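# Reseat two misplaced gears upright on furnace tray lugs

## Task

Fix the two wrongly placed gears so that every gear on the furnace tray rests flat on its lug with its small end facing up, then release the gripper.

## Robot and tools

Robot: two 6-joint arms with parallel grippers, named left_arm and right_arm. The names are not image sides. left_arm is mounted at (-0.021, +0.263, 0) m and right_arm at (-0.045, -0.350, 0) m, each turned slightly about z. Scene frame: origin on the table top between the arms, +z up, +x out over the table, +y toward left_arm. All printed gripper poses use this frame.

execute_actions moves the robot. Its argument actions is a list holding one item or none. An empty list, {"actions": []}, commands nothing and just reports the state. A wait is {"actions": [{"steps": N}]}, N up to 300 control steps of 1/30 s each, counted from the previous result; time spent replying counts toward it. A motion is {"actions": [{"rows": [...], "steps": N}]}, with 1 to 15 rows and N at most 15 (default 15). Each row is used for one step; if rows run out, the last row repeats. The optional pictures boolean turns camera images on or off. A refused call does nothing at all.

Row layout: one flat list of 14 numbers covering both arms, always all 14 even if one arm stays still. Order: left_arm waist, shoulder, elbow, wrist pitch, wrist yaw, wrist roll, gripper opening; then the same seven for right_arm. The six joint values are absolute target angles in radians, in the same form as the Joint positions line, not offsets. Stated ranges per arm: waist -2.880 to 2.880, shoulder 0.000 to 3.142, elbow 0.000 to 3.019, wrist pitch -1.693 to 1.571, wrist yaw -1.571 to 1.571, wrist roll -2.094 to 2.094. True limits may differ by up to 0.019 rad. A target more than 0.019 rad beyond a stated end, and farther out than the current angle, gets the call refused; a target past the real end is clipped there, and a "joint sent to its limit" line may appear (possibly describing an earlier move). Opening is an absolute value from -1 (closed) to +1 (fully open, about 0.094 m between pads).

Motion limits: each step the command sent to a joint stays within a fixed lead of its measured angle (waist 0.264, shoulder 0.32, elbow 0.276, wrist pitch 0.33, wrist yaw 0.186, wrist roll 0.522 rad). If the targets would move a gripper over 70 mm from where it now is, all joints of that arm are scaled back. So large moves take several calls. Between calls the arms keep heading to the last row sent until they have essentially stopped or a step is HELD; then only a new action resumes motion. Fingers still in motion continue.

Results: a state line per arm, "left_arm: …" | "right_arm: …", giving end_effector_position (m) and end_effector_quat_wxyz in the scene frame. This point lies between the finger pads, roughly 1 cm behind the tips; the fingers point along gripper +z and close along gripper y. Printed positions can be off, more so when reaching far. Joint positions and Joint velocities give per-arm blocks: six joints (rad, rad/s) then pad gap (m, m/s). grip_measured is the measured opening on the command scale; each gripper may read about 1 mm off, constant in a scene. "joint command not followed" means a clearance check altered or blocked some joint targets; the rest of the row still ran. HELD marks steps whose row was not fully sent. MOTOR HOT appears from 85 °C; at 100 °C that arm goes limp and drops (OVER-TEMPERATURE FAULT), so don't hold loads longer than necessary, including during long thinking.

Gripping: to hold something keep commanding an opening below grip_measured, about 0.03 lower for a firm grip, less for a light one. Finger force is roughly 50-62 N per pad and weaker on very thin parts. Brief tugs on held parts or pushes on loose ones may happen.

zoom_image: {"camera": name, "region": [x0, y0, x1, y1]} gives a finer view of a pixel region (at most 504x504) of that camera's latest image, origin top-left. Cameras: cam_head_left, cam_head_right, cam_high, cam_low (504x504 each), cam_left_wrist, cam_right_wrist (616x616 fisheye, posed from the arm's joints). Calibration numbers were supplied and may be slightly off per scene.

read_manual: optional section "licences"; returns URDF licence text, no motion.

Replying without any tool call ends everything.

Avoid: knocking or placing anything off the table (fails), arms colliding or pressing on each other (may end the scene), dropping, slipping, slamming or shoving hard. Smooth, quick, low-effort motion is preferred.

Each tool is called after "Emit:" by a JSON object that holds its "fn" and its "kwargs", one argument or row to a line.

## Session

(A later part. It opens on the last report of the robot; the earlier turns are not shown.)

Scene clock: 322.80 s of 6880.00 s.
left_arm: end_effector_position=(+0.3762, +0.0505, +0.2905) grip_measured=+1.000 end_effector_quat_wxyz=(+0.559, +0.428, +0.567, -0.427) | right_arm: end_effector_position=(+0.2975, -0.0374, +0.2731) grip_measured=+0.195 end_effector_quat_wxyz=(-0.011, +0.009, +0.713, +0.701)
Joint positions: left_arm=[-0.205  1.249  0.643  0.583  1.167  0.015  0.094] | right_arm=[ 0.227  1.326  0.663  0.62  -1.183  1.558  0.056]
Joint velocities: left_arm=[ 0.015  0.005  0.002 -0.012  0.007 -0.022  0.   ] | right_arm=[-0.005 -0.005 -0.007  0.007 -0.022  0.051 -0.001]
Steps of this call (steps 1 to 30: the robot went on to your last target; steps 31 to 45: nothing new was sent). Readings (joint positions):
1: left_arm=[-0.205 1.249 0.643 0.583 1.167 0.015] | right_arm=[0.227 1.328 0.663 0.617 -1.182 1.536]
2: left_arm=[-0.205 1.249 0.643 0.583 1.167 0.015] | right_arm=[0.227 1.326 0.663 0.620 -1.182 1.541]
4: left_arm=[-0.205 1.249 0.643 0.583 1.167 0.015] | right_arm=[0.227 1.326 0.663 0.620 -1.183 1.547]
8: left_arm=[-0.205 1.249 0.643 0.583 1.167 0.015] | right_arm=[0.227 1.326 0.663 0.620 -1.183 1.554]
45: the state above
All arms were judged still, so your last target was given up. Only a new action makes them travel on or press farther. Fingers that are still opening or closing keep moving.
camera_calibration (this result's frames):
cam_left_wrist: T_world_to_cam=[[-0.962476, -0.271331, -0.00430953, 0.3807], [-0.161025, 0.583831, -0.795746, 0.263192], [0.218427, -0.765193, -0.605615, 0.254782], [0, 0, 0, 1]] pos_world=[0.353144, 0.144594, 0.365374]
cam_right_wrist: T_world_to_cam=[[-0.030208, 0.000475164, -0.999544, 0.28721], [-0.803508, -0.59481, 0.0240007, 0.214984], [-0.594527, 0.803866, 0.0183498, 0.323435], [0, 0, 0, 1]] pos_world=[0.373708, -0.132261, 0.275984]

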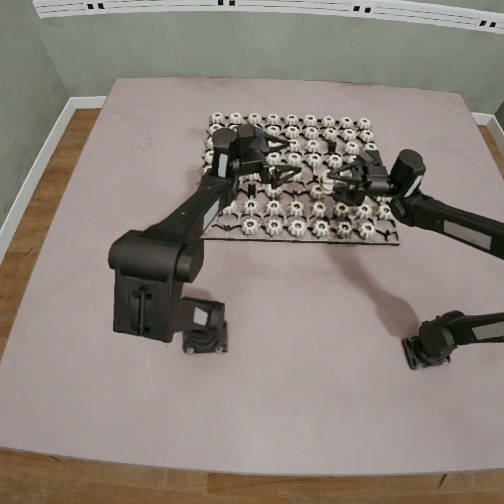

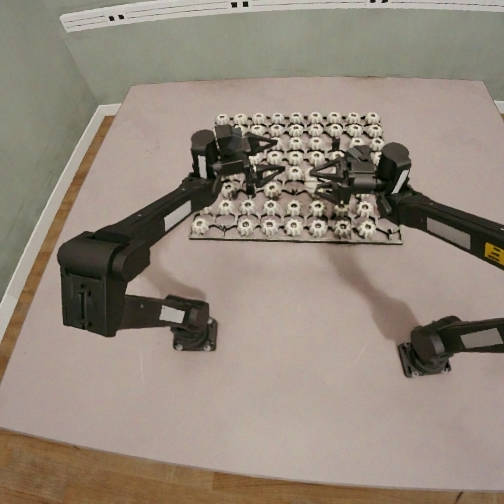

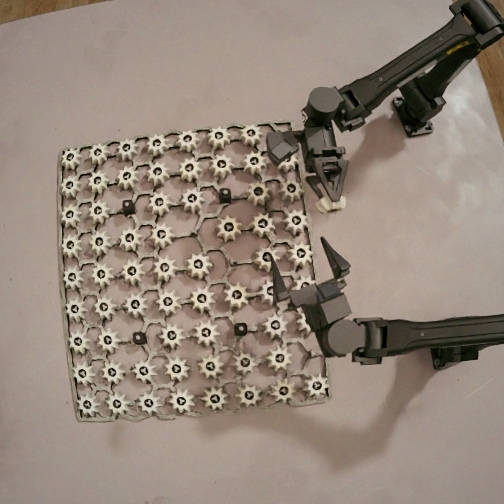

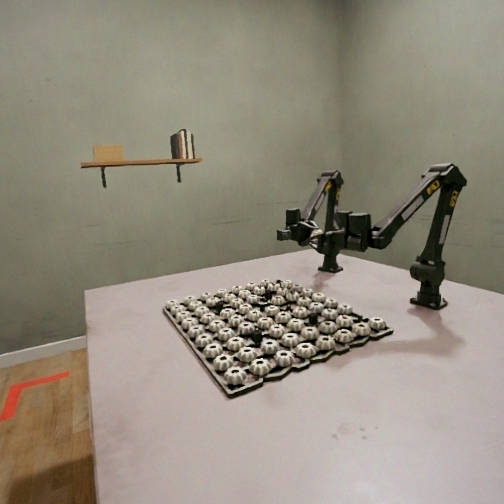

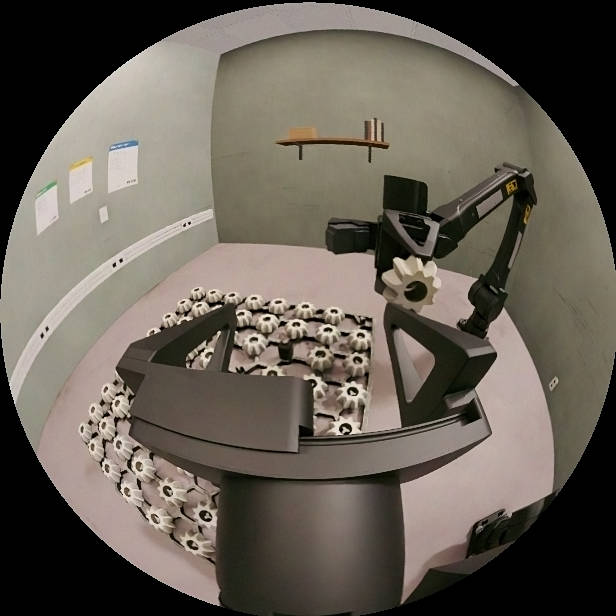

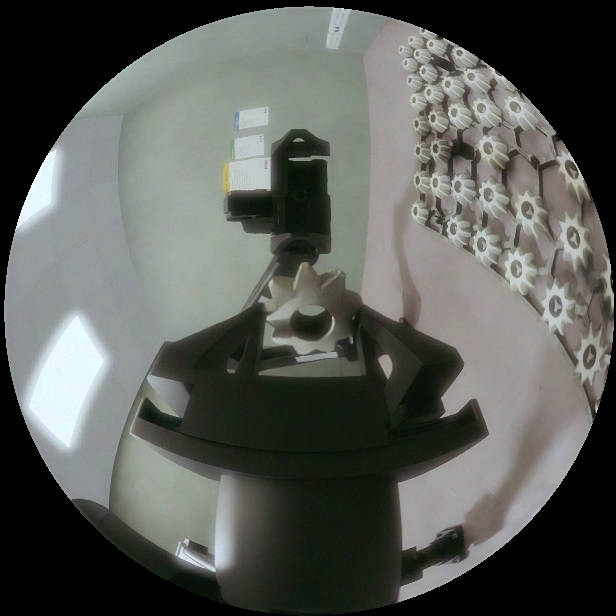

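Emit:
{"fn": "execute_actions", "kwargs": {
  "actions": [
    {"rows":[[-0.227,1.2,0.588,0.64,1.416,0.0,1,0.222,1.31,0.72,0.65,-1.185,1.57,-0.2]],"steps":15}
  ],
  "pictures": false
}}

Emit:
{"fn": "execute_actions", "kwargs": {
  "actions": [
    {"steps":10}
  ]
}}

Scene clock: 350.40 s of 6880.00 s.
left_arm: end_effector_position=(+0.3118, +0.0404, +0.2877) grip_measured=+1.000 end_effector_quat_wxyz=(+0.507, +0.503, +0.496, -0.494) | right_arm: end_effector_position=(+0.2975, -0.0374, +0.2731) grip_measured=+0.195 end_effector_quat_wxyz=(-0.011, +0.009, +0.713, +0.701)
Joint positions: left_arm=[-0.224  1.208  0.589  0.626  1.415  0.013  0.094] | right_arm=[ 0.227  1.326  0.663  0.62  -1.183  1.559  0.056]
Joint velocities: left_arm=[-0.005  0.005  0.007 -0.002  0.022  0.081  0.   ] | right_arm=[-0.015  0.005  0.012 -0.002 -0.037 -0.051  0.   ]
Steps of this call (steps 1 to 90: nothing new was sent; then 24.10 s passed at rest; steps 91 to 105: all 15 steps of this action). Readings (joint positions):
91: left_arm=[-0.205 1.248 0.640 0.591 1.248 0.013] | right_arm=[0.227 1.326 0.663 0.620 -1.183 1.558]
92: left_arm=[-0.206 1.244 0.631 0.605 1.341 0.013] | right_arm=[0.227 1.326 0.663 0.620 -1.183 1.558]
94: left_arm=[-0.217 1.224 0.603 0.618 1.405 0.013] | right_arm=[0.227 1.326 0.663 0.620 -1.183 1.559]
98: left_arm=[-0.224 1.208 0.589 0.624 1.415 0.013] | right_arm=[0.227 1.326 0.663 0.620 -1.183 1.559]
105: the state above

Scene clock: 350.73 s of 6880.00 s.
left_arm: end_effector_position=(+0.3118, +0.0404, +0.2877) grip_measured=+1.000 end_effector_quat_wxyz=(+0.507, +0.503, +0.496, -0.494) | right_arm: end_effector_position=(+0.2975, -0.0374, +0.2731) grip_measured=+0.195 end_effector_quat_wxyz=(-0.011, +0.009, +0.713, +0.701)
Joint positions: left_arm=[-0.224  1.208  0.589  0.626  1.415  0.013  0.094] | right_arm=[ 0.227  1.326  0.663  0.62  -1.183  1.559  0.056]
Joint velocities: left_arm=[ 0.005 -0.005 -0.007 -0.007  0.051  0.022  0.   ] | right_arm=[-0.005 -0.005  0.007 -0.007 -0.051 -0.081  0.001]
Steps of this call (steps 1 to 10: the robot went on to your last target). Readings (joint positions):
1: left_arm=[-0.224 1.208 0.589 0.626 1.415 0.013] | right_arm=[0.227 1.326 0.663 0.620 -1.183 1.559]
2: left_arm=[-0.224 1.208 0.589 0.626 1.415 0.013] | right_arm=[0.227 1.326 0.663 0.620 -1.183 1.559]
4: left_arm=[-0.224 1.208 0.589 0.626 1.415 0.013] | right_arm=[0.227 1.326 0.663 0.620 -1.183 1.559]
8: left_arm=[-0.224 1.208 0.589 0.626 1.415 0.013] | right_arm=[0.227 1.326 0.663 0.620 -1.183 1.559]
10: the state above
camera_calibration (this result's frames):
cam_left_wrist: T_world_to_cam=[[-0.999508, -0.00828124, -0.0302489, 0.324304], [0.0192985, 0.597875, -0.801357, 0.201327], [0.0247213, -0.801546, -0.597421, 0.318929], [0, 0, 0, 1]] pos_world=[0.312375, 0.137954, 0.361679]
cam_right_wrist: T_world_to_cam=[[-0.0305893, 0.000474069, -0.999532, 0.28732], [-0.803503, -0.594805, 0.024308, 0.214898], [-0.594515, 0.80387, 0.0185756, 0.32337], [0, 0, 0, 1]] pos_world=[0.373709, -0.132261, 0.275955]

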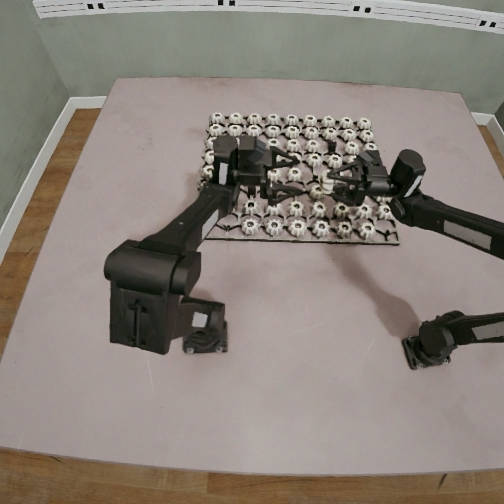

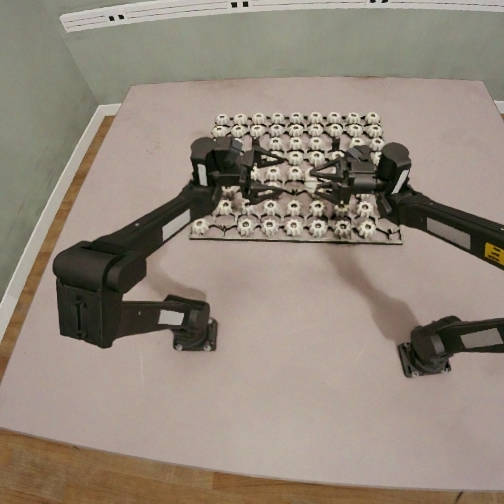

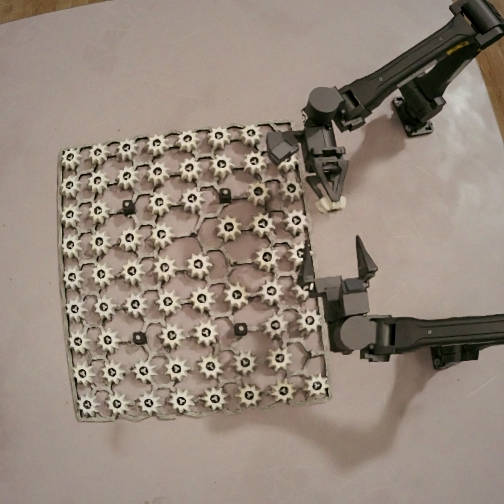

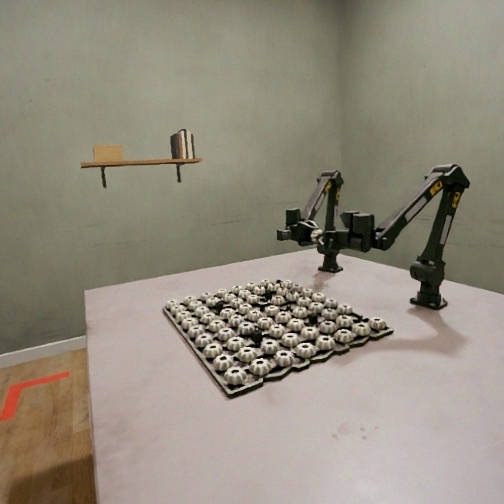

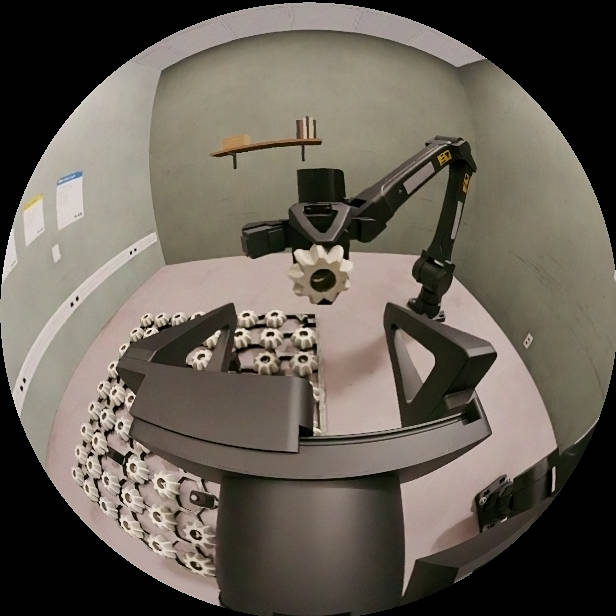

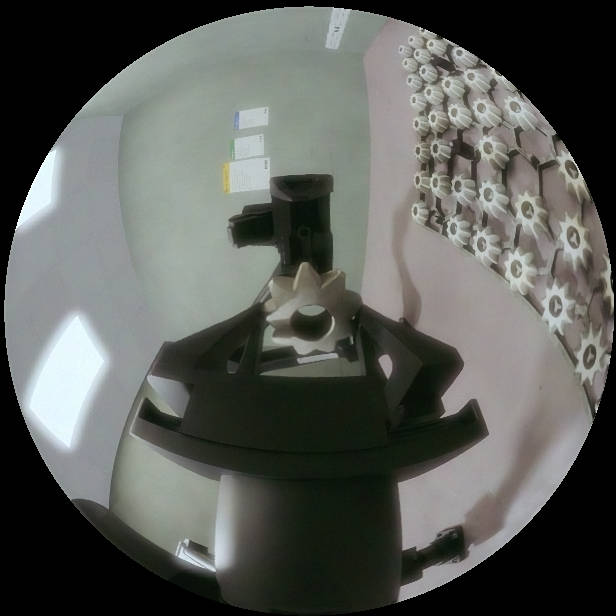

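Emit:
{"fn": "execute_actions", "kwargs": {
  "actions": [
    {"rows":[[-0.347,1.222,0.575,0.66,1.296,0.0,1,0.222,1.31,0.72,0.65,-1.185,1.57,-0.2]],"steps":15}
  ],
  "pictures": false
}}

Emit:
{"fn": "execute_actions", "kwargs": {
  "actions": [
    {"rows":[[-0.445,1.253,0.63,0.665,1.196,0.0,1,0.222,1.31,0.72,0.65,-1.185,1.57,-0.2]],"steps":15}
  ],
  "pictures": false
}}

Emit:
{"fn": "execute_actions", "kwargs": {
  "actions": [
    {"steps":10}
  ]
}}

Scene clock: 369.33 s of 6880.00 s.
left_arm: end_effector_position=(+0.2992, -0.0025, +0.2863) grip_measured=+1.000 end_effector_quat_wxyz=(+0.506, +0.508, +0.489, -0.496) | right_arm: end_effector_position=(+0.2975, -0.0374, +0.2731) grip_measured=+0.195 end_effector_quat_wxyz=(-0.011, +0.009, +0.713, +0.701)
Joint positions: left_arm=[-0.355  1.212  0.584  0.644  1.299  0.013  0.094] | right_arm=[ 0.227  1.326  0.663  0.62  -1.183  1.559  0.056]
Joint velocities: left_arm=[ 0.005 -0.005 -0.007 -0.012  0.051  0.066  0.   ] | right_arm=[-0.005 -0.005  0.012 -0.002  0.007 -0.095  0.001]
Steps of this call (steps 1 to 15: the robot went on to your last target; steps 16 to 90: nothing new was sent; then 15.10 s passed at rest; steps 91 to 105: all 15 steps of this action). Readings (joint positions):
91: left_arm=[-0.233 1.208 0.587 0.630 1.360 0.013] | right_arm=[0.227 1.326 0.663 0.620 -1.183 1.559]
92: left_arm=[-0.254 1.209 0.587 0.635 1.319 0.013] | right_arm=[0.227 1.326 0.663 0.620 -1.183 1.559]
94: left_arm=[-0.311 1.212 0.587 0.641 1.301 0.013] | right_arm=[0.227 1.326 0.663 0.620 -1.183 1.559]
98: left_arm=[-0.361 1.212 0.584 0.644 1.300 0.013] | right_arm=[0.227 1.326 0.663 0.620 -1.183 1.559]
105: the state above

Scene clock: 369.83 s of 6880.00 s.
left_arm: end_effector_position=(+0.2945, -0.0354, +0.2757) grip_measured=+1.000 end_effector_quat_wxyz=(+0.499, +0.504, +0.498, -0.500) | right_arm: end_effector_position=(+0.2975, -0.0374, +0.2731) grip_measured=+0.195 end_effector_quat_wxyz=(-0.011, +0.009, +0.713, +0.701)
Joint positions: left_arm=[-0.452  1.246  0.587  0.651  1.199  0.013  0.094] | right_arm=[ 0.227  1.326  0.663  0.62  -1.183  1.559  0.056]
Joint velocities: left_arm=[-0.005  0.005 -0.007 -0.012  0.037 -0.081  0.   ] | right_arm=[-0.005 -0.015 -0.012 -0.002 -0.007  0.066  0.   ]
Steps of this call (steps 1 to 15: all 15 steps of this action). Readings (joint positions):
1: left_arm=[-0.362 1.213 0.584 0.646 1.252 0.013] | right_arm=[0.227 1.326 0.663 0.620 -1.183 1.559]
2: left_arm=[-0.377 1.217 0.585 0.648 1.217 0.013] | right_arm=[0.227 1.326 0.663 0.620 -1.183 1.559]
4: left_arm=[-0.417 1.230 0.587 0.651 1.201 0.013] | right_arm=[0.227 1.326 0.663 0.620 -1.183 1.559]
8: left_arm=[-0.452 1.245 0.587 0.651 1.200 0.013] | right_arm=[0.227 1.326 0.663 0.620 -1.183 1.559]
15: the state above

Scene clock: 370.17 s of 6880.00 s.
left_arm: end_effector_position=(+0.2945, -0.0354, +0.2757) grip_measured=+1.000 end_effector_quat_wxyz=(+0.499, +0.504, +0.498, -0.500) | right_arm: end_effector_position=(+0.2975, -0.0374, +0.2731) grip_measured=+0.195 end_effector_quat_wxyz=(-0.011, +0.009, +0.713, +0.701)
Joint positions: left_arm=[-0.452  1.246  0.587  0.651  1.199  0.013  0.094] | right_arm=[ 0.227  1.326  0.663  0.62  -1.183  1.559  0.056]
Joint velocities: left_arm=[-0.005 -0.015  0.002 -0.017  0.007  0.007  0.   ] | right_arm=[-0.015  0.005 -0.002 -0.017 -0.022  0.051  0.   ]
Steps of this call (steps 1 to 10: the robot went on to your last target). Readings (joint positions):
1: left_arm=[-0.452 1.246 0.587 0.651 1.199 0.013] | right_arm=[0.227 1.326 0.663 0.620 -1.183 1.559]
2: left_arm=[-0.452 1.246 0.587 0.651 1.199 0.013] | right_arm=[0.227 1.326 0.663 0.620 -1.183 1.559]
4: left_arm=[-0.452 1.246 0.587 0.651 1.199 0.013] | right_arm=[0.227 1.326 0.663 0.620 -1.183 1.559]
8: left_arm=[-0.452 1.246 0.587 0.651 1.199 0.013] | right_arm=[0.227 1.326 0.663 0.620 -1.183 1.559]
10: the state above
camera_calibration (this result's frames):
cam_left_wrist: T_world_to_cam=[[-0.999886, 0.00401263, -0.0145557, 0.302265], [0.0140439, 0.601151, -0.799012, 0.238372], [0.00554401, -0.799126, -0.601139, 0.258215], [0, 0, 0, 1]] pos_world=[0.297452, 0.0618356, 0.350084]
cam_right_wrist: T_world_to_cam=[[-0.0305893, 0.000474069, -0.999532, 0.28732], [-0.803503, -0.594805, 0.024308, 0.214898], [-0.594515, 0.80387, 0.0185756, 0.32337], [0, 0, 0, 1]] pos_world=[0.373709, -0.132261, 0.275955]

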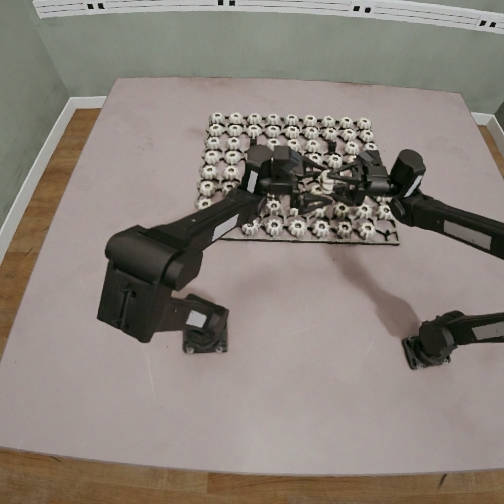

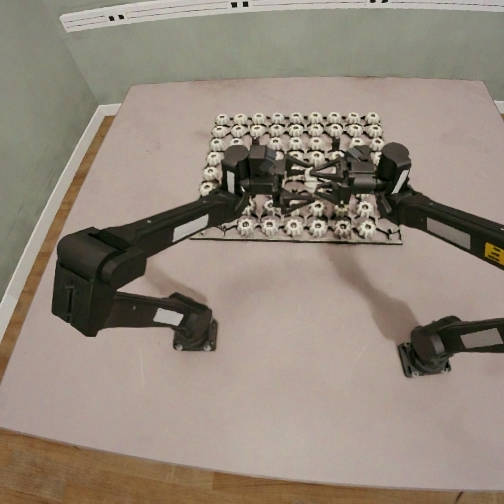

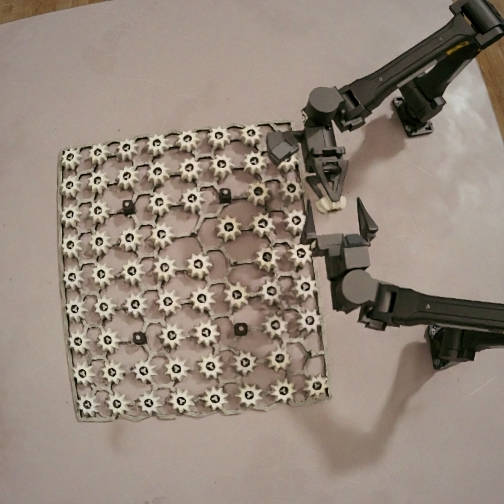

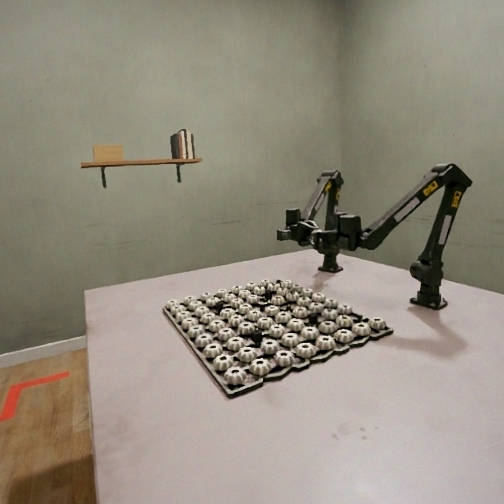

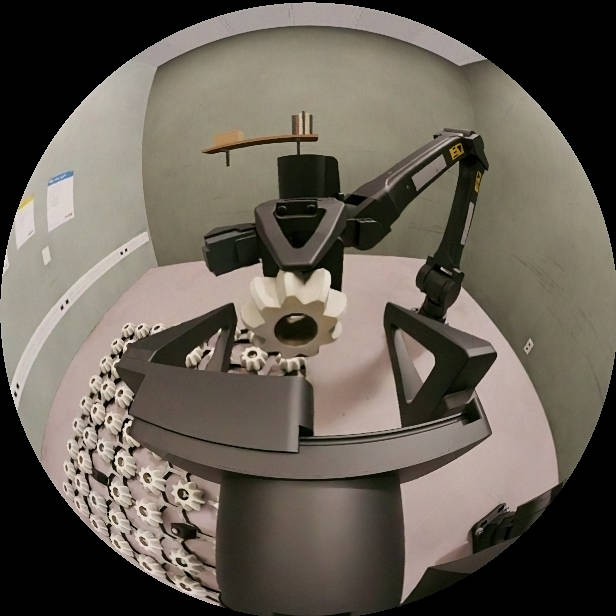

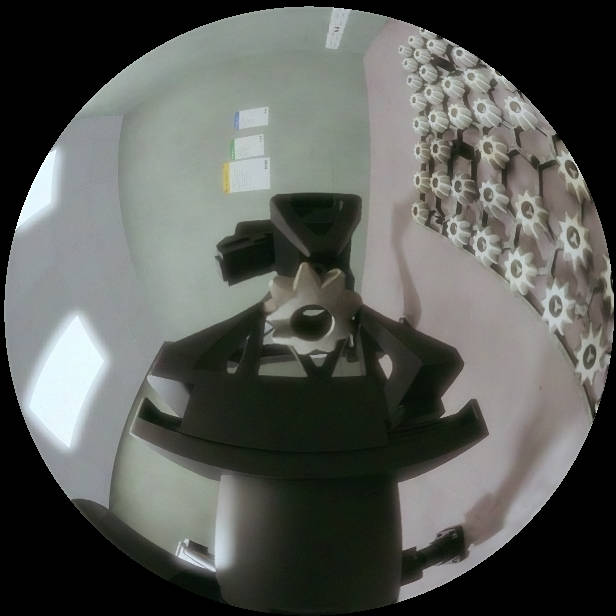

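Emit:
{"fn": "execute_actions", "kwargs": {
  "actions": [
    {"rows":[[-0.46,1.277,0.665,0.655,1.179,0.0,1,0.222,1.31,0.72,0.65,-1.185,1.57,-0.2]],"steps":15}
  ]
}}

Scene clock: 387.47 s of 6880.00 s.
left_arm: end_effector_position=(+0.3047, -0.0382, +0.2777) grip_measured=+1.000 end_effector_quat_wxyz=(+0.504, +0.500, +0.502, -0.495) | right_arm: end_effector_position=(+0.2975, -0.0374, +0.2731) grip_measured=+0.195 end_effector_quat_wxyz=(-0.011, +0.009, +0.713, +0.701)
Joint positions: left_arm=[-0.452  1.265  0.608  0.651  1.181  0.013  0.094] | right_arm=[ 0.227  1.326  0.663  0.62  -1.183  1.559  0.056]
Joint velocities: left_arm=[-0.005 -0.015 -0.012 -0.002 -0.11  -0.037  0.   ] | right_arm=[-0.005 -0.015 -0.012  0.017 -0.022 -0.051  0.001]
Steps of this call (steps 1 to 15: the robot went on to your last target; steps 16 to 90: nothing new was sent; then 13.80 s passed at rest; steps 91 to 105: all 15 steps of this action). Readings (joint positions):
91: left_arm=[-0.452 1.247 0.588 0.651 1.192 0.013] | right_arm=[0.227 1.326 0.663 0.620 -1.183 1.559]
92: left_arm=[-0.452 1.249 0.591 0.651 1.186 0.013] | right_arm=[0.227 1.326 0.663 0.620 -1.183 1.559]
94: left_arm=[-0.452 1.258 0.600 0.651 1.182 0.013] | right_arm=[0.227 1.326 0.663 0.620 -1.183 1.559]
98: left_arm=[-0.452 1.265 0.608 0.651 1.181 0.013] | right_arm=[0.227 1.326 0.663 0.620 -1.183 1.559]
105: the state above
camera_calibration (this result's frames):
cam_left_wrist: T_world_to_cam=[[-0.999773, -0.0131621, -0.0167277, 0.312421], [0.00546679, 0.60074, -0.799425, 0.244265], [0.0205711, -0.799336, -0.600532, 0.252298], [0, 0, 0, 1]] pos_world=[0.305825, 0.0590431, 0.352011]
cam_right_wrist: T_world_to_cam=[[-0.0305893, 0.000474069, -0.999532, 0.28732], [-0.803503, -0.594805, 0.024308, 0.214898], [-0.594515, 0.80387, 0.0185756, 0.32337], [0, 0, 0, 1]] pos_world=[0.373709, -0.132261, 0.275955]

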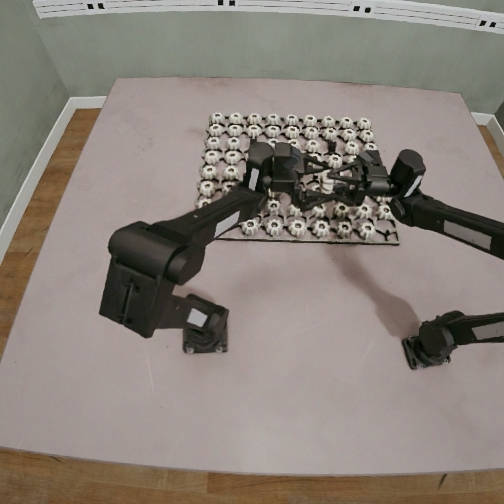

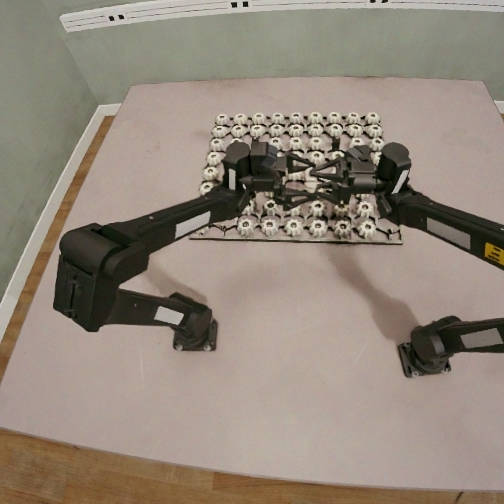

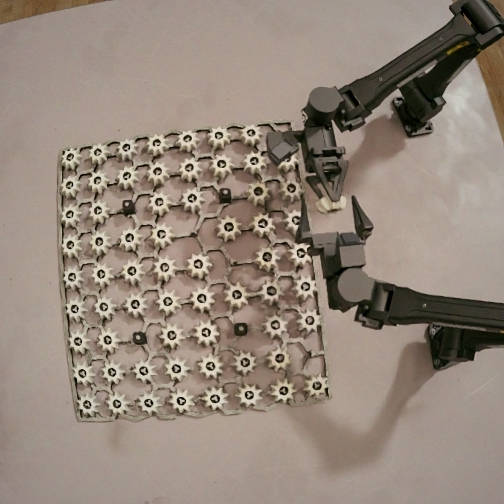

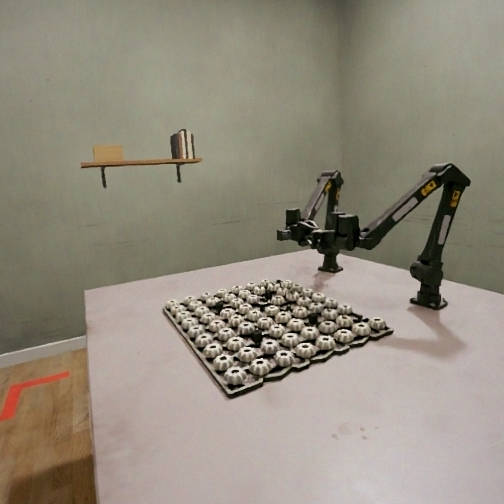

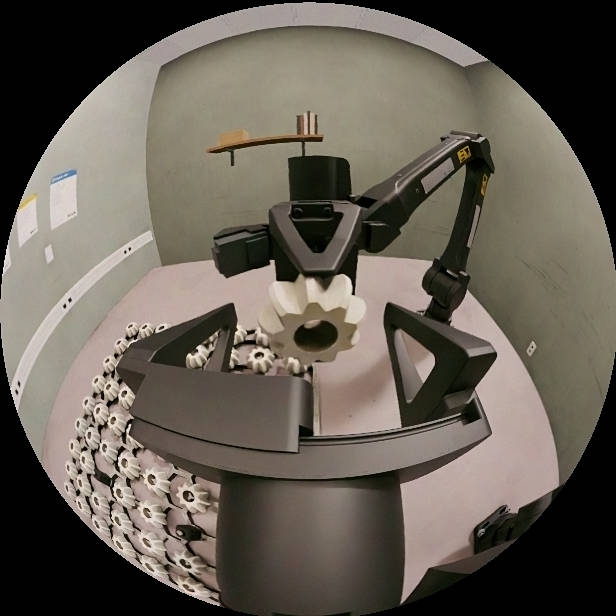

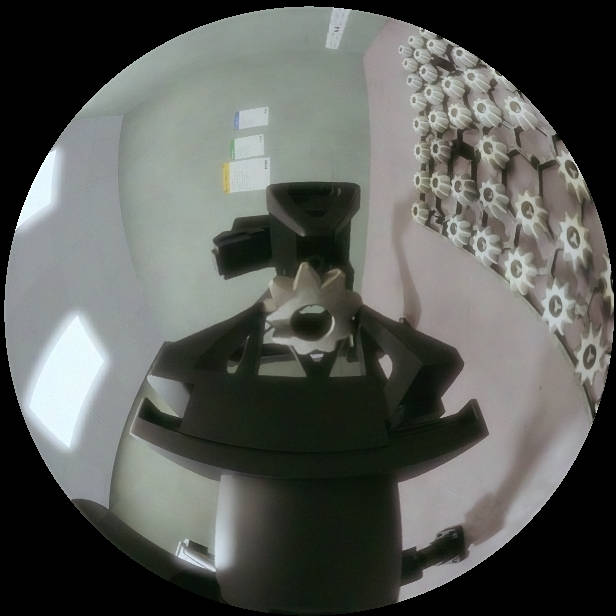

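A bit deeper, then grip.

Emit:
{"fn": "execute_actions", "kwargs": {
  "actions": [
    {"rows":[[-0.475,1.265,0.62,0.655,1.17,0.0,1,0.222,1.31,0.72,0.65,-1.185,1.57,-0.2]],"steps":12}
  ],
  "pictures": false
}}

Emit:
{"fn": "execute_actions", "kwargs": {
  "actions": [
    {"rows":[[-0.47,1.265,0.62,0.655,1.17,0.0,-0.2,0.222,1.31,0.72,0.65,-1.185,1.57,-0.2]],"steps":15}
  ],
  "pictures": false
}}

Scene clock: 404.37 s of 6880.00 s.
left_arm: end_effector_position=(+0.3009, -0.0439, +0.2777) grip_measured=+1.000 end_effector_quat_wxyz=(+0.501, +0.502, +0.499, -0.497) | right_arm: end_effector_position=(+0.2975, -0.0374, +0.2731) grip_measured=+0.195 end_effector_quat_wxyz=(-0.011, +0.009, +0.713, +0.701)
Joint positions: left_arm=[-0.469  1.265  0.608  0.651  1.173  0.013  0.094] | right_arm=[ 0.227  1.326  0.663  0.62  -1.183  1.559  0.056]
Joint velocities: left_arm=[ 0.005  0.005 -0.012 -0.002 -0.007  0.037  0.   ] | right_arm=[-0.015 -0.015  0.012  0.002  0.037 -0.007 -0.   ]
Steps of this call (steps 1 to 15: the robot went on to your last target; steps 16 to 90: nothing new was sent; then 13.50 s passed at rest; steps 91 to 102: all 12 steps of this action). Readings (joint positions):
91: left_arm=[-0.453 1.265 0.608 0.651 1.177 0.013] | right_arm=[0.227 1.326 0.663 0.620 -1.183 1.559]
92: left_arm=[-0.456 1.265 0.608 0.651 1.174 0.013] | right_arm=[0.227 1.326 0.663 0.620 -1.183 1.559]
94: left_arm=[-0.462 1.265 0.608 0.651 1.173 0.013] | right_arm=[0.227 1.326 0.663 0.620 -1.183 1.559]
98: left_arm=[-0.469 1.265 0.608 0.651 1.173 0.013] | right_arm=[0.227 1.326 0.663 0.620 -1.183 1.559]
102: the state above

Scene clock: 404.87 s of 6880.00 s.
left_arm: end_effector_position=(+0.3021, -0.0438, +0.2777) grip_measured=+0.184 end_effector_quat_wxyz=(+0.503, +0.500, +0.501, -0.496) | right_arm: end_effector_position=(+0.2963, -0.0372, +0.2732) grip_measured=+0.195 end_effector_quat_wxyz=(-0.015, +0.008, +0.713, +0.701)
Joint positions: left_arm=[-0.469  1.265  0.608  0.651  1.167  0.013  0.056] | right_arm=[ 0.228  1.326  0.663  0.62  -1.189  1.564  0.056]
Joint velocities: left_arm=[ 0.015 -0.005 -0.002 -0.002 -0.022  0.022  0.   ] | right_arm=[-0.005 -0.024  0.002  0.002 -0.066  0.007  0.   ]
Steps of this call (steps 1 to 15: all 15 steps of this action). Readings (joint positions):
1: left_arm=[-0.469 1.265 0.608 0.651 1.173 0.013] | right_arm=[0.227 1.326 0.663 0.620 -1.183 1.559]
2: left_arm=[-0.469 1.265 0.608 0.651 1.173 0.013] | right_arm=[0.227 1.326 0.663 0.620 -1.183 1.559]
4: left_arm=[-0.469 1.265 0.608 0.651 1.167 0.013] | right_arm=[0.228 1.326 0.663 0.620 -1.189 1.561]
8: left_arm=[-0.469 1.265 0.608 0.651 1.167 0.013] | right_arm=[0.228 1.326 0.663 0.620 -1.189 1.564]
15: the state above

Emit:
{"fn": "execute_actions", "kwargs": {
  "actions": [
    {"rows":[[-0.47,1.265,0.64,0.655,1.17,0.0,-0.2,0.228,1.32,0.70,0.63,-1.185,1.57,1]],"steps":12}
  ],
  "pictures": false
}}

Emit:
{"fn": "execute_actions", "kwargs": {
  "actions": [
    {"rows":[[-0.47,1.265,0.64,0.655,1.17,0.0,-0.2,-0.05,1.3,0.66,0.63,-1.45,1.57,1]],"steps":15}
  ],
  "pictures": false
}}

Emit:
{"fn": "execute_actions", "kwargs": {
  "actions": [
    {"rows":[[-0.47,1.265,0.64,0.655,1.17,0.0,-0.2,-0.7,1.2,0.9,-0.5,-0.5,0.5,1]],"steps":15}
  ],
  "pictures": false
}}

Emit:
{"fn": "execute_actions", "kwargs": {
  "actions": [
    {"rows":[[-0.5,1.45,1.1,-0.3,0.6,0.2,-0.2,-0.7,1.2,1.0,-1.08,0,0,1]],"steps":15}
  ],
  "pictures": false
}}

Emit:
{"fn": "execute_actions", "kwargs": {
  "actions": [
    {"rows":[[-0.552,1.83,1.63,-1.29,0,0.305,-0.2,-0.7,1.2,1.0,-1.08,0,0,1]],"steps":15}
  ],
  "pictures": false
}}

Emit:
{"fn": "execute_actions", "kwargs": {
  "actions": [
    {"steps":40}
  ]
}}

Scene clock: 424.97 s of 6880.00 s.
left_arm: end_effector_position=(+0.3031, -0.0425, +0.2768) grip_measured=-0.197 end_effector_quat_wxyz=(+0.502, +0.499, +0.503, -0.496) | right_arm: end_effector_position=(+0.2980, -0.0381, +0.2727) grip_measured=+1.000 end_effector_quat_wxyz=(-0.014, +0.011, +0.713, +0.701)
Joint positions: left_arm=[-0.465  1.267  0.608  0.649  1.169  0.011  0.038] | right_arm=[ 0.225  1.327  0.663  0.62  -1.186  1.565  0.094]
Joint velocities: left_arm=[-0.024 -0.005  0.002 -0.012  0.007  0.007 -0.001] | right_arm=[-0.015 -0.015 -0.017  0.017 -0.066 -0.022  0.   ]
Steps of this call (steps 1 to 15: the robot went on to your last target; steps 16 to 90: nothing new was sent; then 16.70 s passed at rest; steps 91 to 102: all 12 steps of this action). Readings (joint positions):
91: left_arm=[-0.469 1.265 0.608 0.651 1.167 0.013] | right_arm=[0.228 1.326 0.663 0.620 -1.189 1.564]
92: left_arm=[-0.469 1.265 0.608 0.650 1.168 0.011] | right_arm=[0.228 1.326 0.663 0.620 -1.188 1.564]
94: left_arm=[-0.470 1.268 0.608 0.649 1.169 0.011] | right_arm=[0.228 1.326 0.663 0.620 -1.187 1.564]
98: left_arm=[-0.468 1.268 0.608 0.649 1.168 0.011] | right_arm=[0.228 1.328 0.663 0.620 -1.186 1.565]
102: the state above

Scene clock: 425.47 s of 6880.00 s.
left_arm: end_effector_position=(+0.3031, -0.0425, +0.2768) grip_measured=-0.197 end_effector_quat_wxyz=(+0.502, +0.499, +0.503, -0.496) | right_arm: end_effector_position=(+0.3233, -0.1382, +0.2772) grip_measured=+1.000 end_effector_quat_wxyz=(-0.006, +0.015, +0.709, +0.705)
Joint positions: left_arm=[-0.465  1.267  0.608  0.649  1.169  0.011  0.038] | right_arm=[-0.053  1.316  0.659  0.62  -1.448  1.565  0.094]
Joint velocities: left_arm=[ 0.015  0.005 -0.012  0.007  0.051 -0.066  0.   ] | right_arm=[ 0.093  0.015 -0.002 -0.002 -0.022 -0.007  0.   ]
Steps of this call (steps 1 to 15: all 15 steps of this action). Readings (joint positions):
1: left_arm=[-0.465 1.267 0.608 0.649 1.169 0.011] | right_arm=[0.211 1.327 0.663 0.620 -1.248 1.565]
2: left_arm=[-0.465 1.267 0.608 0.649 1.169 0.011] | right_arm=[0.180 1.326 0.662 0.620 -1.322 1.565]
4: left_arm=[-0.465 1.267 0.608 0.649 1.169 0.011] | right_arm=[0.077 1.324 0.659 0.620 -1.419 1.565]
8: left_arm=[-0.465 1.267 0.608 0.649 1.169 0.011] | right_arm=[-0.084 1.320 0.659 0.620 -1.443 1.565]
15: the state above

Scene clock: 425.97 s of 6880.00 s.
left_arm: end_effector_position=(+0.3031, -0.0425, +0.2768) grip_measured=-0.197 end_effector_quat_wxyz=(+0.502, +0.499, +0.503, -0.496) | right_arm: end_effector_position=(+0.4365, -0.4657, +0.2459) grip_measured=+1.000 end_effector_quat_wxyz=(+0.385, +0.374, +0.757, +0.373)
Joint positions: left_arm=[-0.465  1.267  0.608  0.649  1.169  0.011  0.038] | right_arm=[-0.617  1.227  0.821 -0.17  -0.676  0.842  0.094]
Joint velocities: left_arm=[-0.005 -0.005 -0.002  0.002 -0.022 -0.022  0.   ] | right_arm=[-1.343 -0.132  0.462 -3.123  2.557 -2.117  0.   ]
Steps of this call (steps 1 to 15: all 15 steps of this action). Readings (joint positions):
1: left_arm=[-0.465 1.267 0.608 0.649 1.169 0.011] | right_arm=[-0.057 1.312 0.662 0.596 -1.417 1.534]
2: left_arm=[-0.465 1.267 0.608 0.649 1.169 0.011] | right_arm=[-0.072 1.306 0.669 0.549 -1.377 1.496]
4: left_arm=[-0.465 1.267 0.608 0.649 1.169 0.011] | right_arm=[-0.130 1.293 0.692 0.460 -1.295 1.415]
8: left_arm=[-0.465 1.267 0.608 0.649 1.169 0.011] | right_arm=[-0.287 1.263 0.747 0.268 -1.112 1.238]
15: the state above

Scene clock: 426.47 s of 6880.00 s.
left_arm: end_effector_position=(+0.4570, -0.0576, +0.2322) grip_measured=-0.198 end_effector_quat_wxyz=(+0.376, +0.375, +0.786, -0.316) | right_arm: end_effector_position=(+0.2848, -0.5479, +0.1803) grip_measured=+1.000 end_effector_quat_wxyz=(+0.128, +0.288, +0.948, -0.030)
Joint positions: left_arm=[-0.493  1.459  1.065 -0.284  0.602  0.176  0.038] | right_arm=[-0.703  1.205  0.965 -1.068 -0.003  0.051  0.094]
Joint velocities: left_arm=[-0.005 -0.015 -0.012 -0.11  -0.022  0.037 -0.   ] | right_arm=[ 0.005 -0.005 -0.012 -0.027  0.037 -0.315  0.   ]
Steps of this call (steps 1 to 15: all 15 steps of this action). Readings (joint positions):
1: left_arm=[-0.467 1.272 0.619 0.609 1.116 0.030] | right_arm=[-0.660 1.224 0.843 -0.276 -0.579 0.755]
2: left_arm=[-0.472 1.287 0.649 0.531 1.047 0.051] | right_arm=[-0.695 1.224 0.869 -0.383 -0.476 0.659]
4: left_arm=[-0.483 1.348 0.744 0.369 0.898 0.088] | right_arm=[-0.731 1.223 0.923 -0.596 -0.270 0.466]
8: left_arm=[-0.493 1.459 0.979 -0.023 0.621 0.140] | right_arm=[-0.723 1.207 0.965 -0.968 -0.012 0.199]
15: the state above

Scene clock: 426.97 s of 6880.00 s.
left_arm: end_effector_position=(+0.4799, +0.0040, +0.1161) grip_measured=-0.198 end_effector_quat_wxyz=(+0.001, +0.371, +0.929, -0.001) | right_arm: end_effector_position=(+0.2845, -0.5478, +0.1802) grip_measured=+1.000 end_effector_quat_wxyz=(+0.126, +0.271, +0.954, -0.033)
Joint positions: left_arm=[-0.549  1.87   1.576 -1.276  0.003  0.284  0.038] | right_arm=[-0.703  1.205  0.965 -1.069 -0.003  0.014  0.094]
Joint velocities: left_arm=[-0.005 -0.181  0.002 -0.134 -0.051  0.022 -0.001] | right_arm=[ 0.005 -0.005 -0.012 -0.007 -0.066 -0.051  0.   ]
Steps of this call (steps 1 to 15: all 15 steps of this action). Readings (joint positions):
1: left_arm=[-0.496 1.470 1.078 -0.325 0.552 0.187] | right_arm=[-0.703 1.205 0.965 -1.069 -0.003 0.043]
2: left_arm=[-0.501 1.495 1.115 -0.396 0.490 0.198] | right_arm=[-0.703 1.205 0.965 -1.069 -0.003 0.037]
4: left_arm=[-0.515 1.586 1.216 -0.536 0.358 0.220] | right_arm=[-0.703 1.205 0.965 -1.069 -0.003 0.028]
8: left_arm=[-0.544 1.826 1.514 -0.950 0.029 0.261] | right_arm=[-0.703 1.205 0.965 -1.069 -0.003 0.019]
15: the state above

Scene clock: 428.30 s of 6880.00 s.
left_arm: end_effector_position=(+0.4789, +0.0045, +0.1331) grip_measured=-0.198 end_effector_quat_wxyz=(+0.014, +0.374, +0.927, -0.003) | right_arm: end_effector_position=(+0.2845, -0.5478, +0.1802) grip_measured=+1.000 end_effector_quat_wxyz=(+0.126, +0.270, +0.954, -0.033)
Joint positions: left_arm=[-0.549  1.838  1.576 -1.281  0.003  0.29   0.038] | right_arm=[-0.703  1.205  0.965 -1.069 -0.003  0.013  0.094]
Joint velocities: left_arm=[-0.015 -0.005 -0.017 -0.002 -0.037 -0.051 -0.001] | right_arm=[-0.005 -0.015  0.017  0.017 -0.051  0.022  0.   ]
Steps of this call (steps 1 to 30: the robot went on to your last target; steps 31 to 40: nothing new was sent). Readings (joint positions):
1: left_arm=[-0.549 1.863 1.576 -1.279 0.003 0.285] | right_arm=[-0.703 1.205 0.965 -1.069 -0.003 0.014]
2: left_arm=[-0.549 1.856 1.576 -1.280 0.003 0.287] | right_arm=[-0.703 1.205 0.965 -1.069 -0.003 0.013]
4: left_arm=[-0.549 1.846 1.576 -1.281 0.003 0.288] | right_arm=[-0.703 1.205 0.965 -1.069 -0.003 0.013]
8: left_arm=[-0.549 1.838 1.576 -1.281 0.003 0.290] | right_arm=[-0.703 1.205 0.965 -1.069 -0.003 0.013]
40: the state above
All arms were judged still, so your last target was given up. Only a new action makes them travel on or press farther. Fingers that are still opening or closing keep moving.
camera_calibration (this result's frames):
cam_left_wrist: T_world_to_cam=[[-0.70046, -0.713644, -0.0082329, 0.34334], [-0.586381, 0.568896, 0.576641, 0.202494], [-0.406833, 0.408741, -0.816956, 0.424062], [0, 0, 0, 1]] pos_world=[0.531757, -0.0435074, 0.2325]
cam_right_wrist: T_world_to_cam=[[-0.522484, -0.852347, -0.0226856, -0.308989], [-0.798481, 0.479786, 0.363639, 0.42925], [-0.299062, 0.208109, -0.931264, 0.488409], [0, 0, 0, 1]] pos_world=[0.327371, -0.570957, 0.291736]

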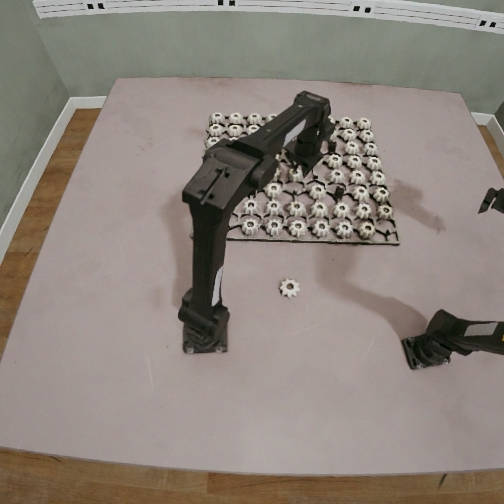

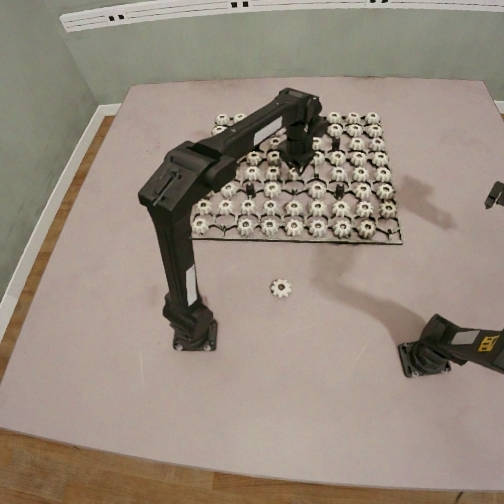

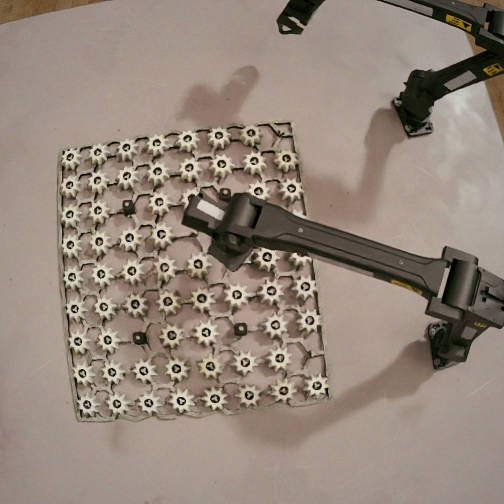

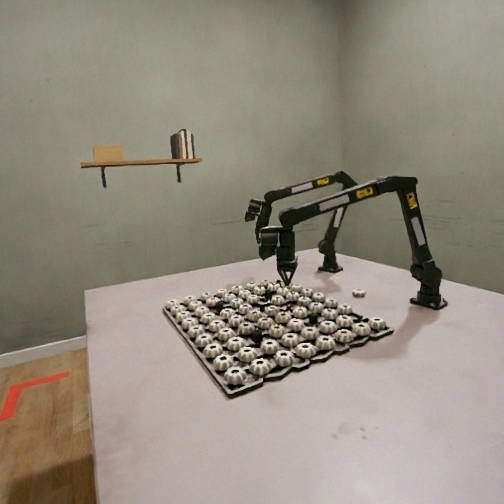

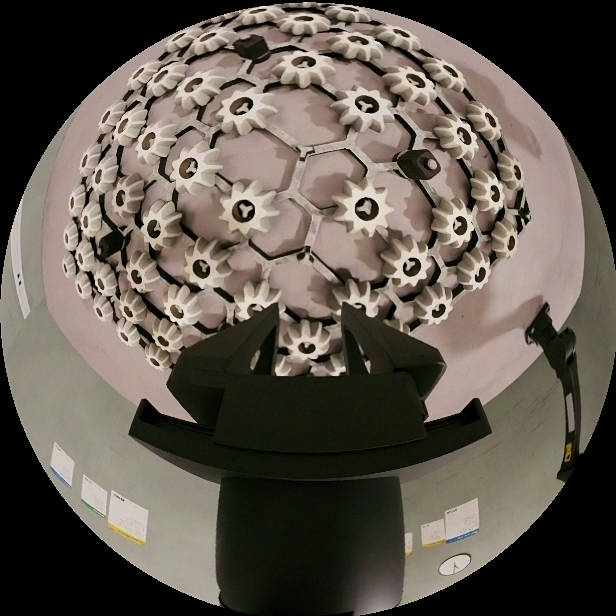

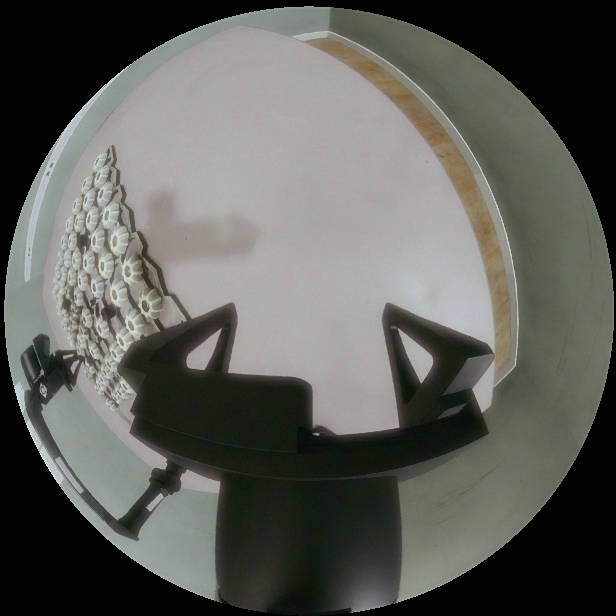

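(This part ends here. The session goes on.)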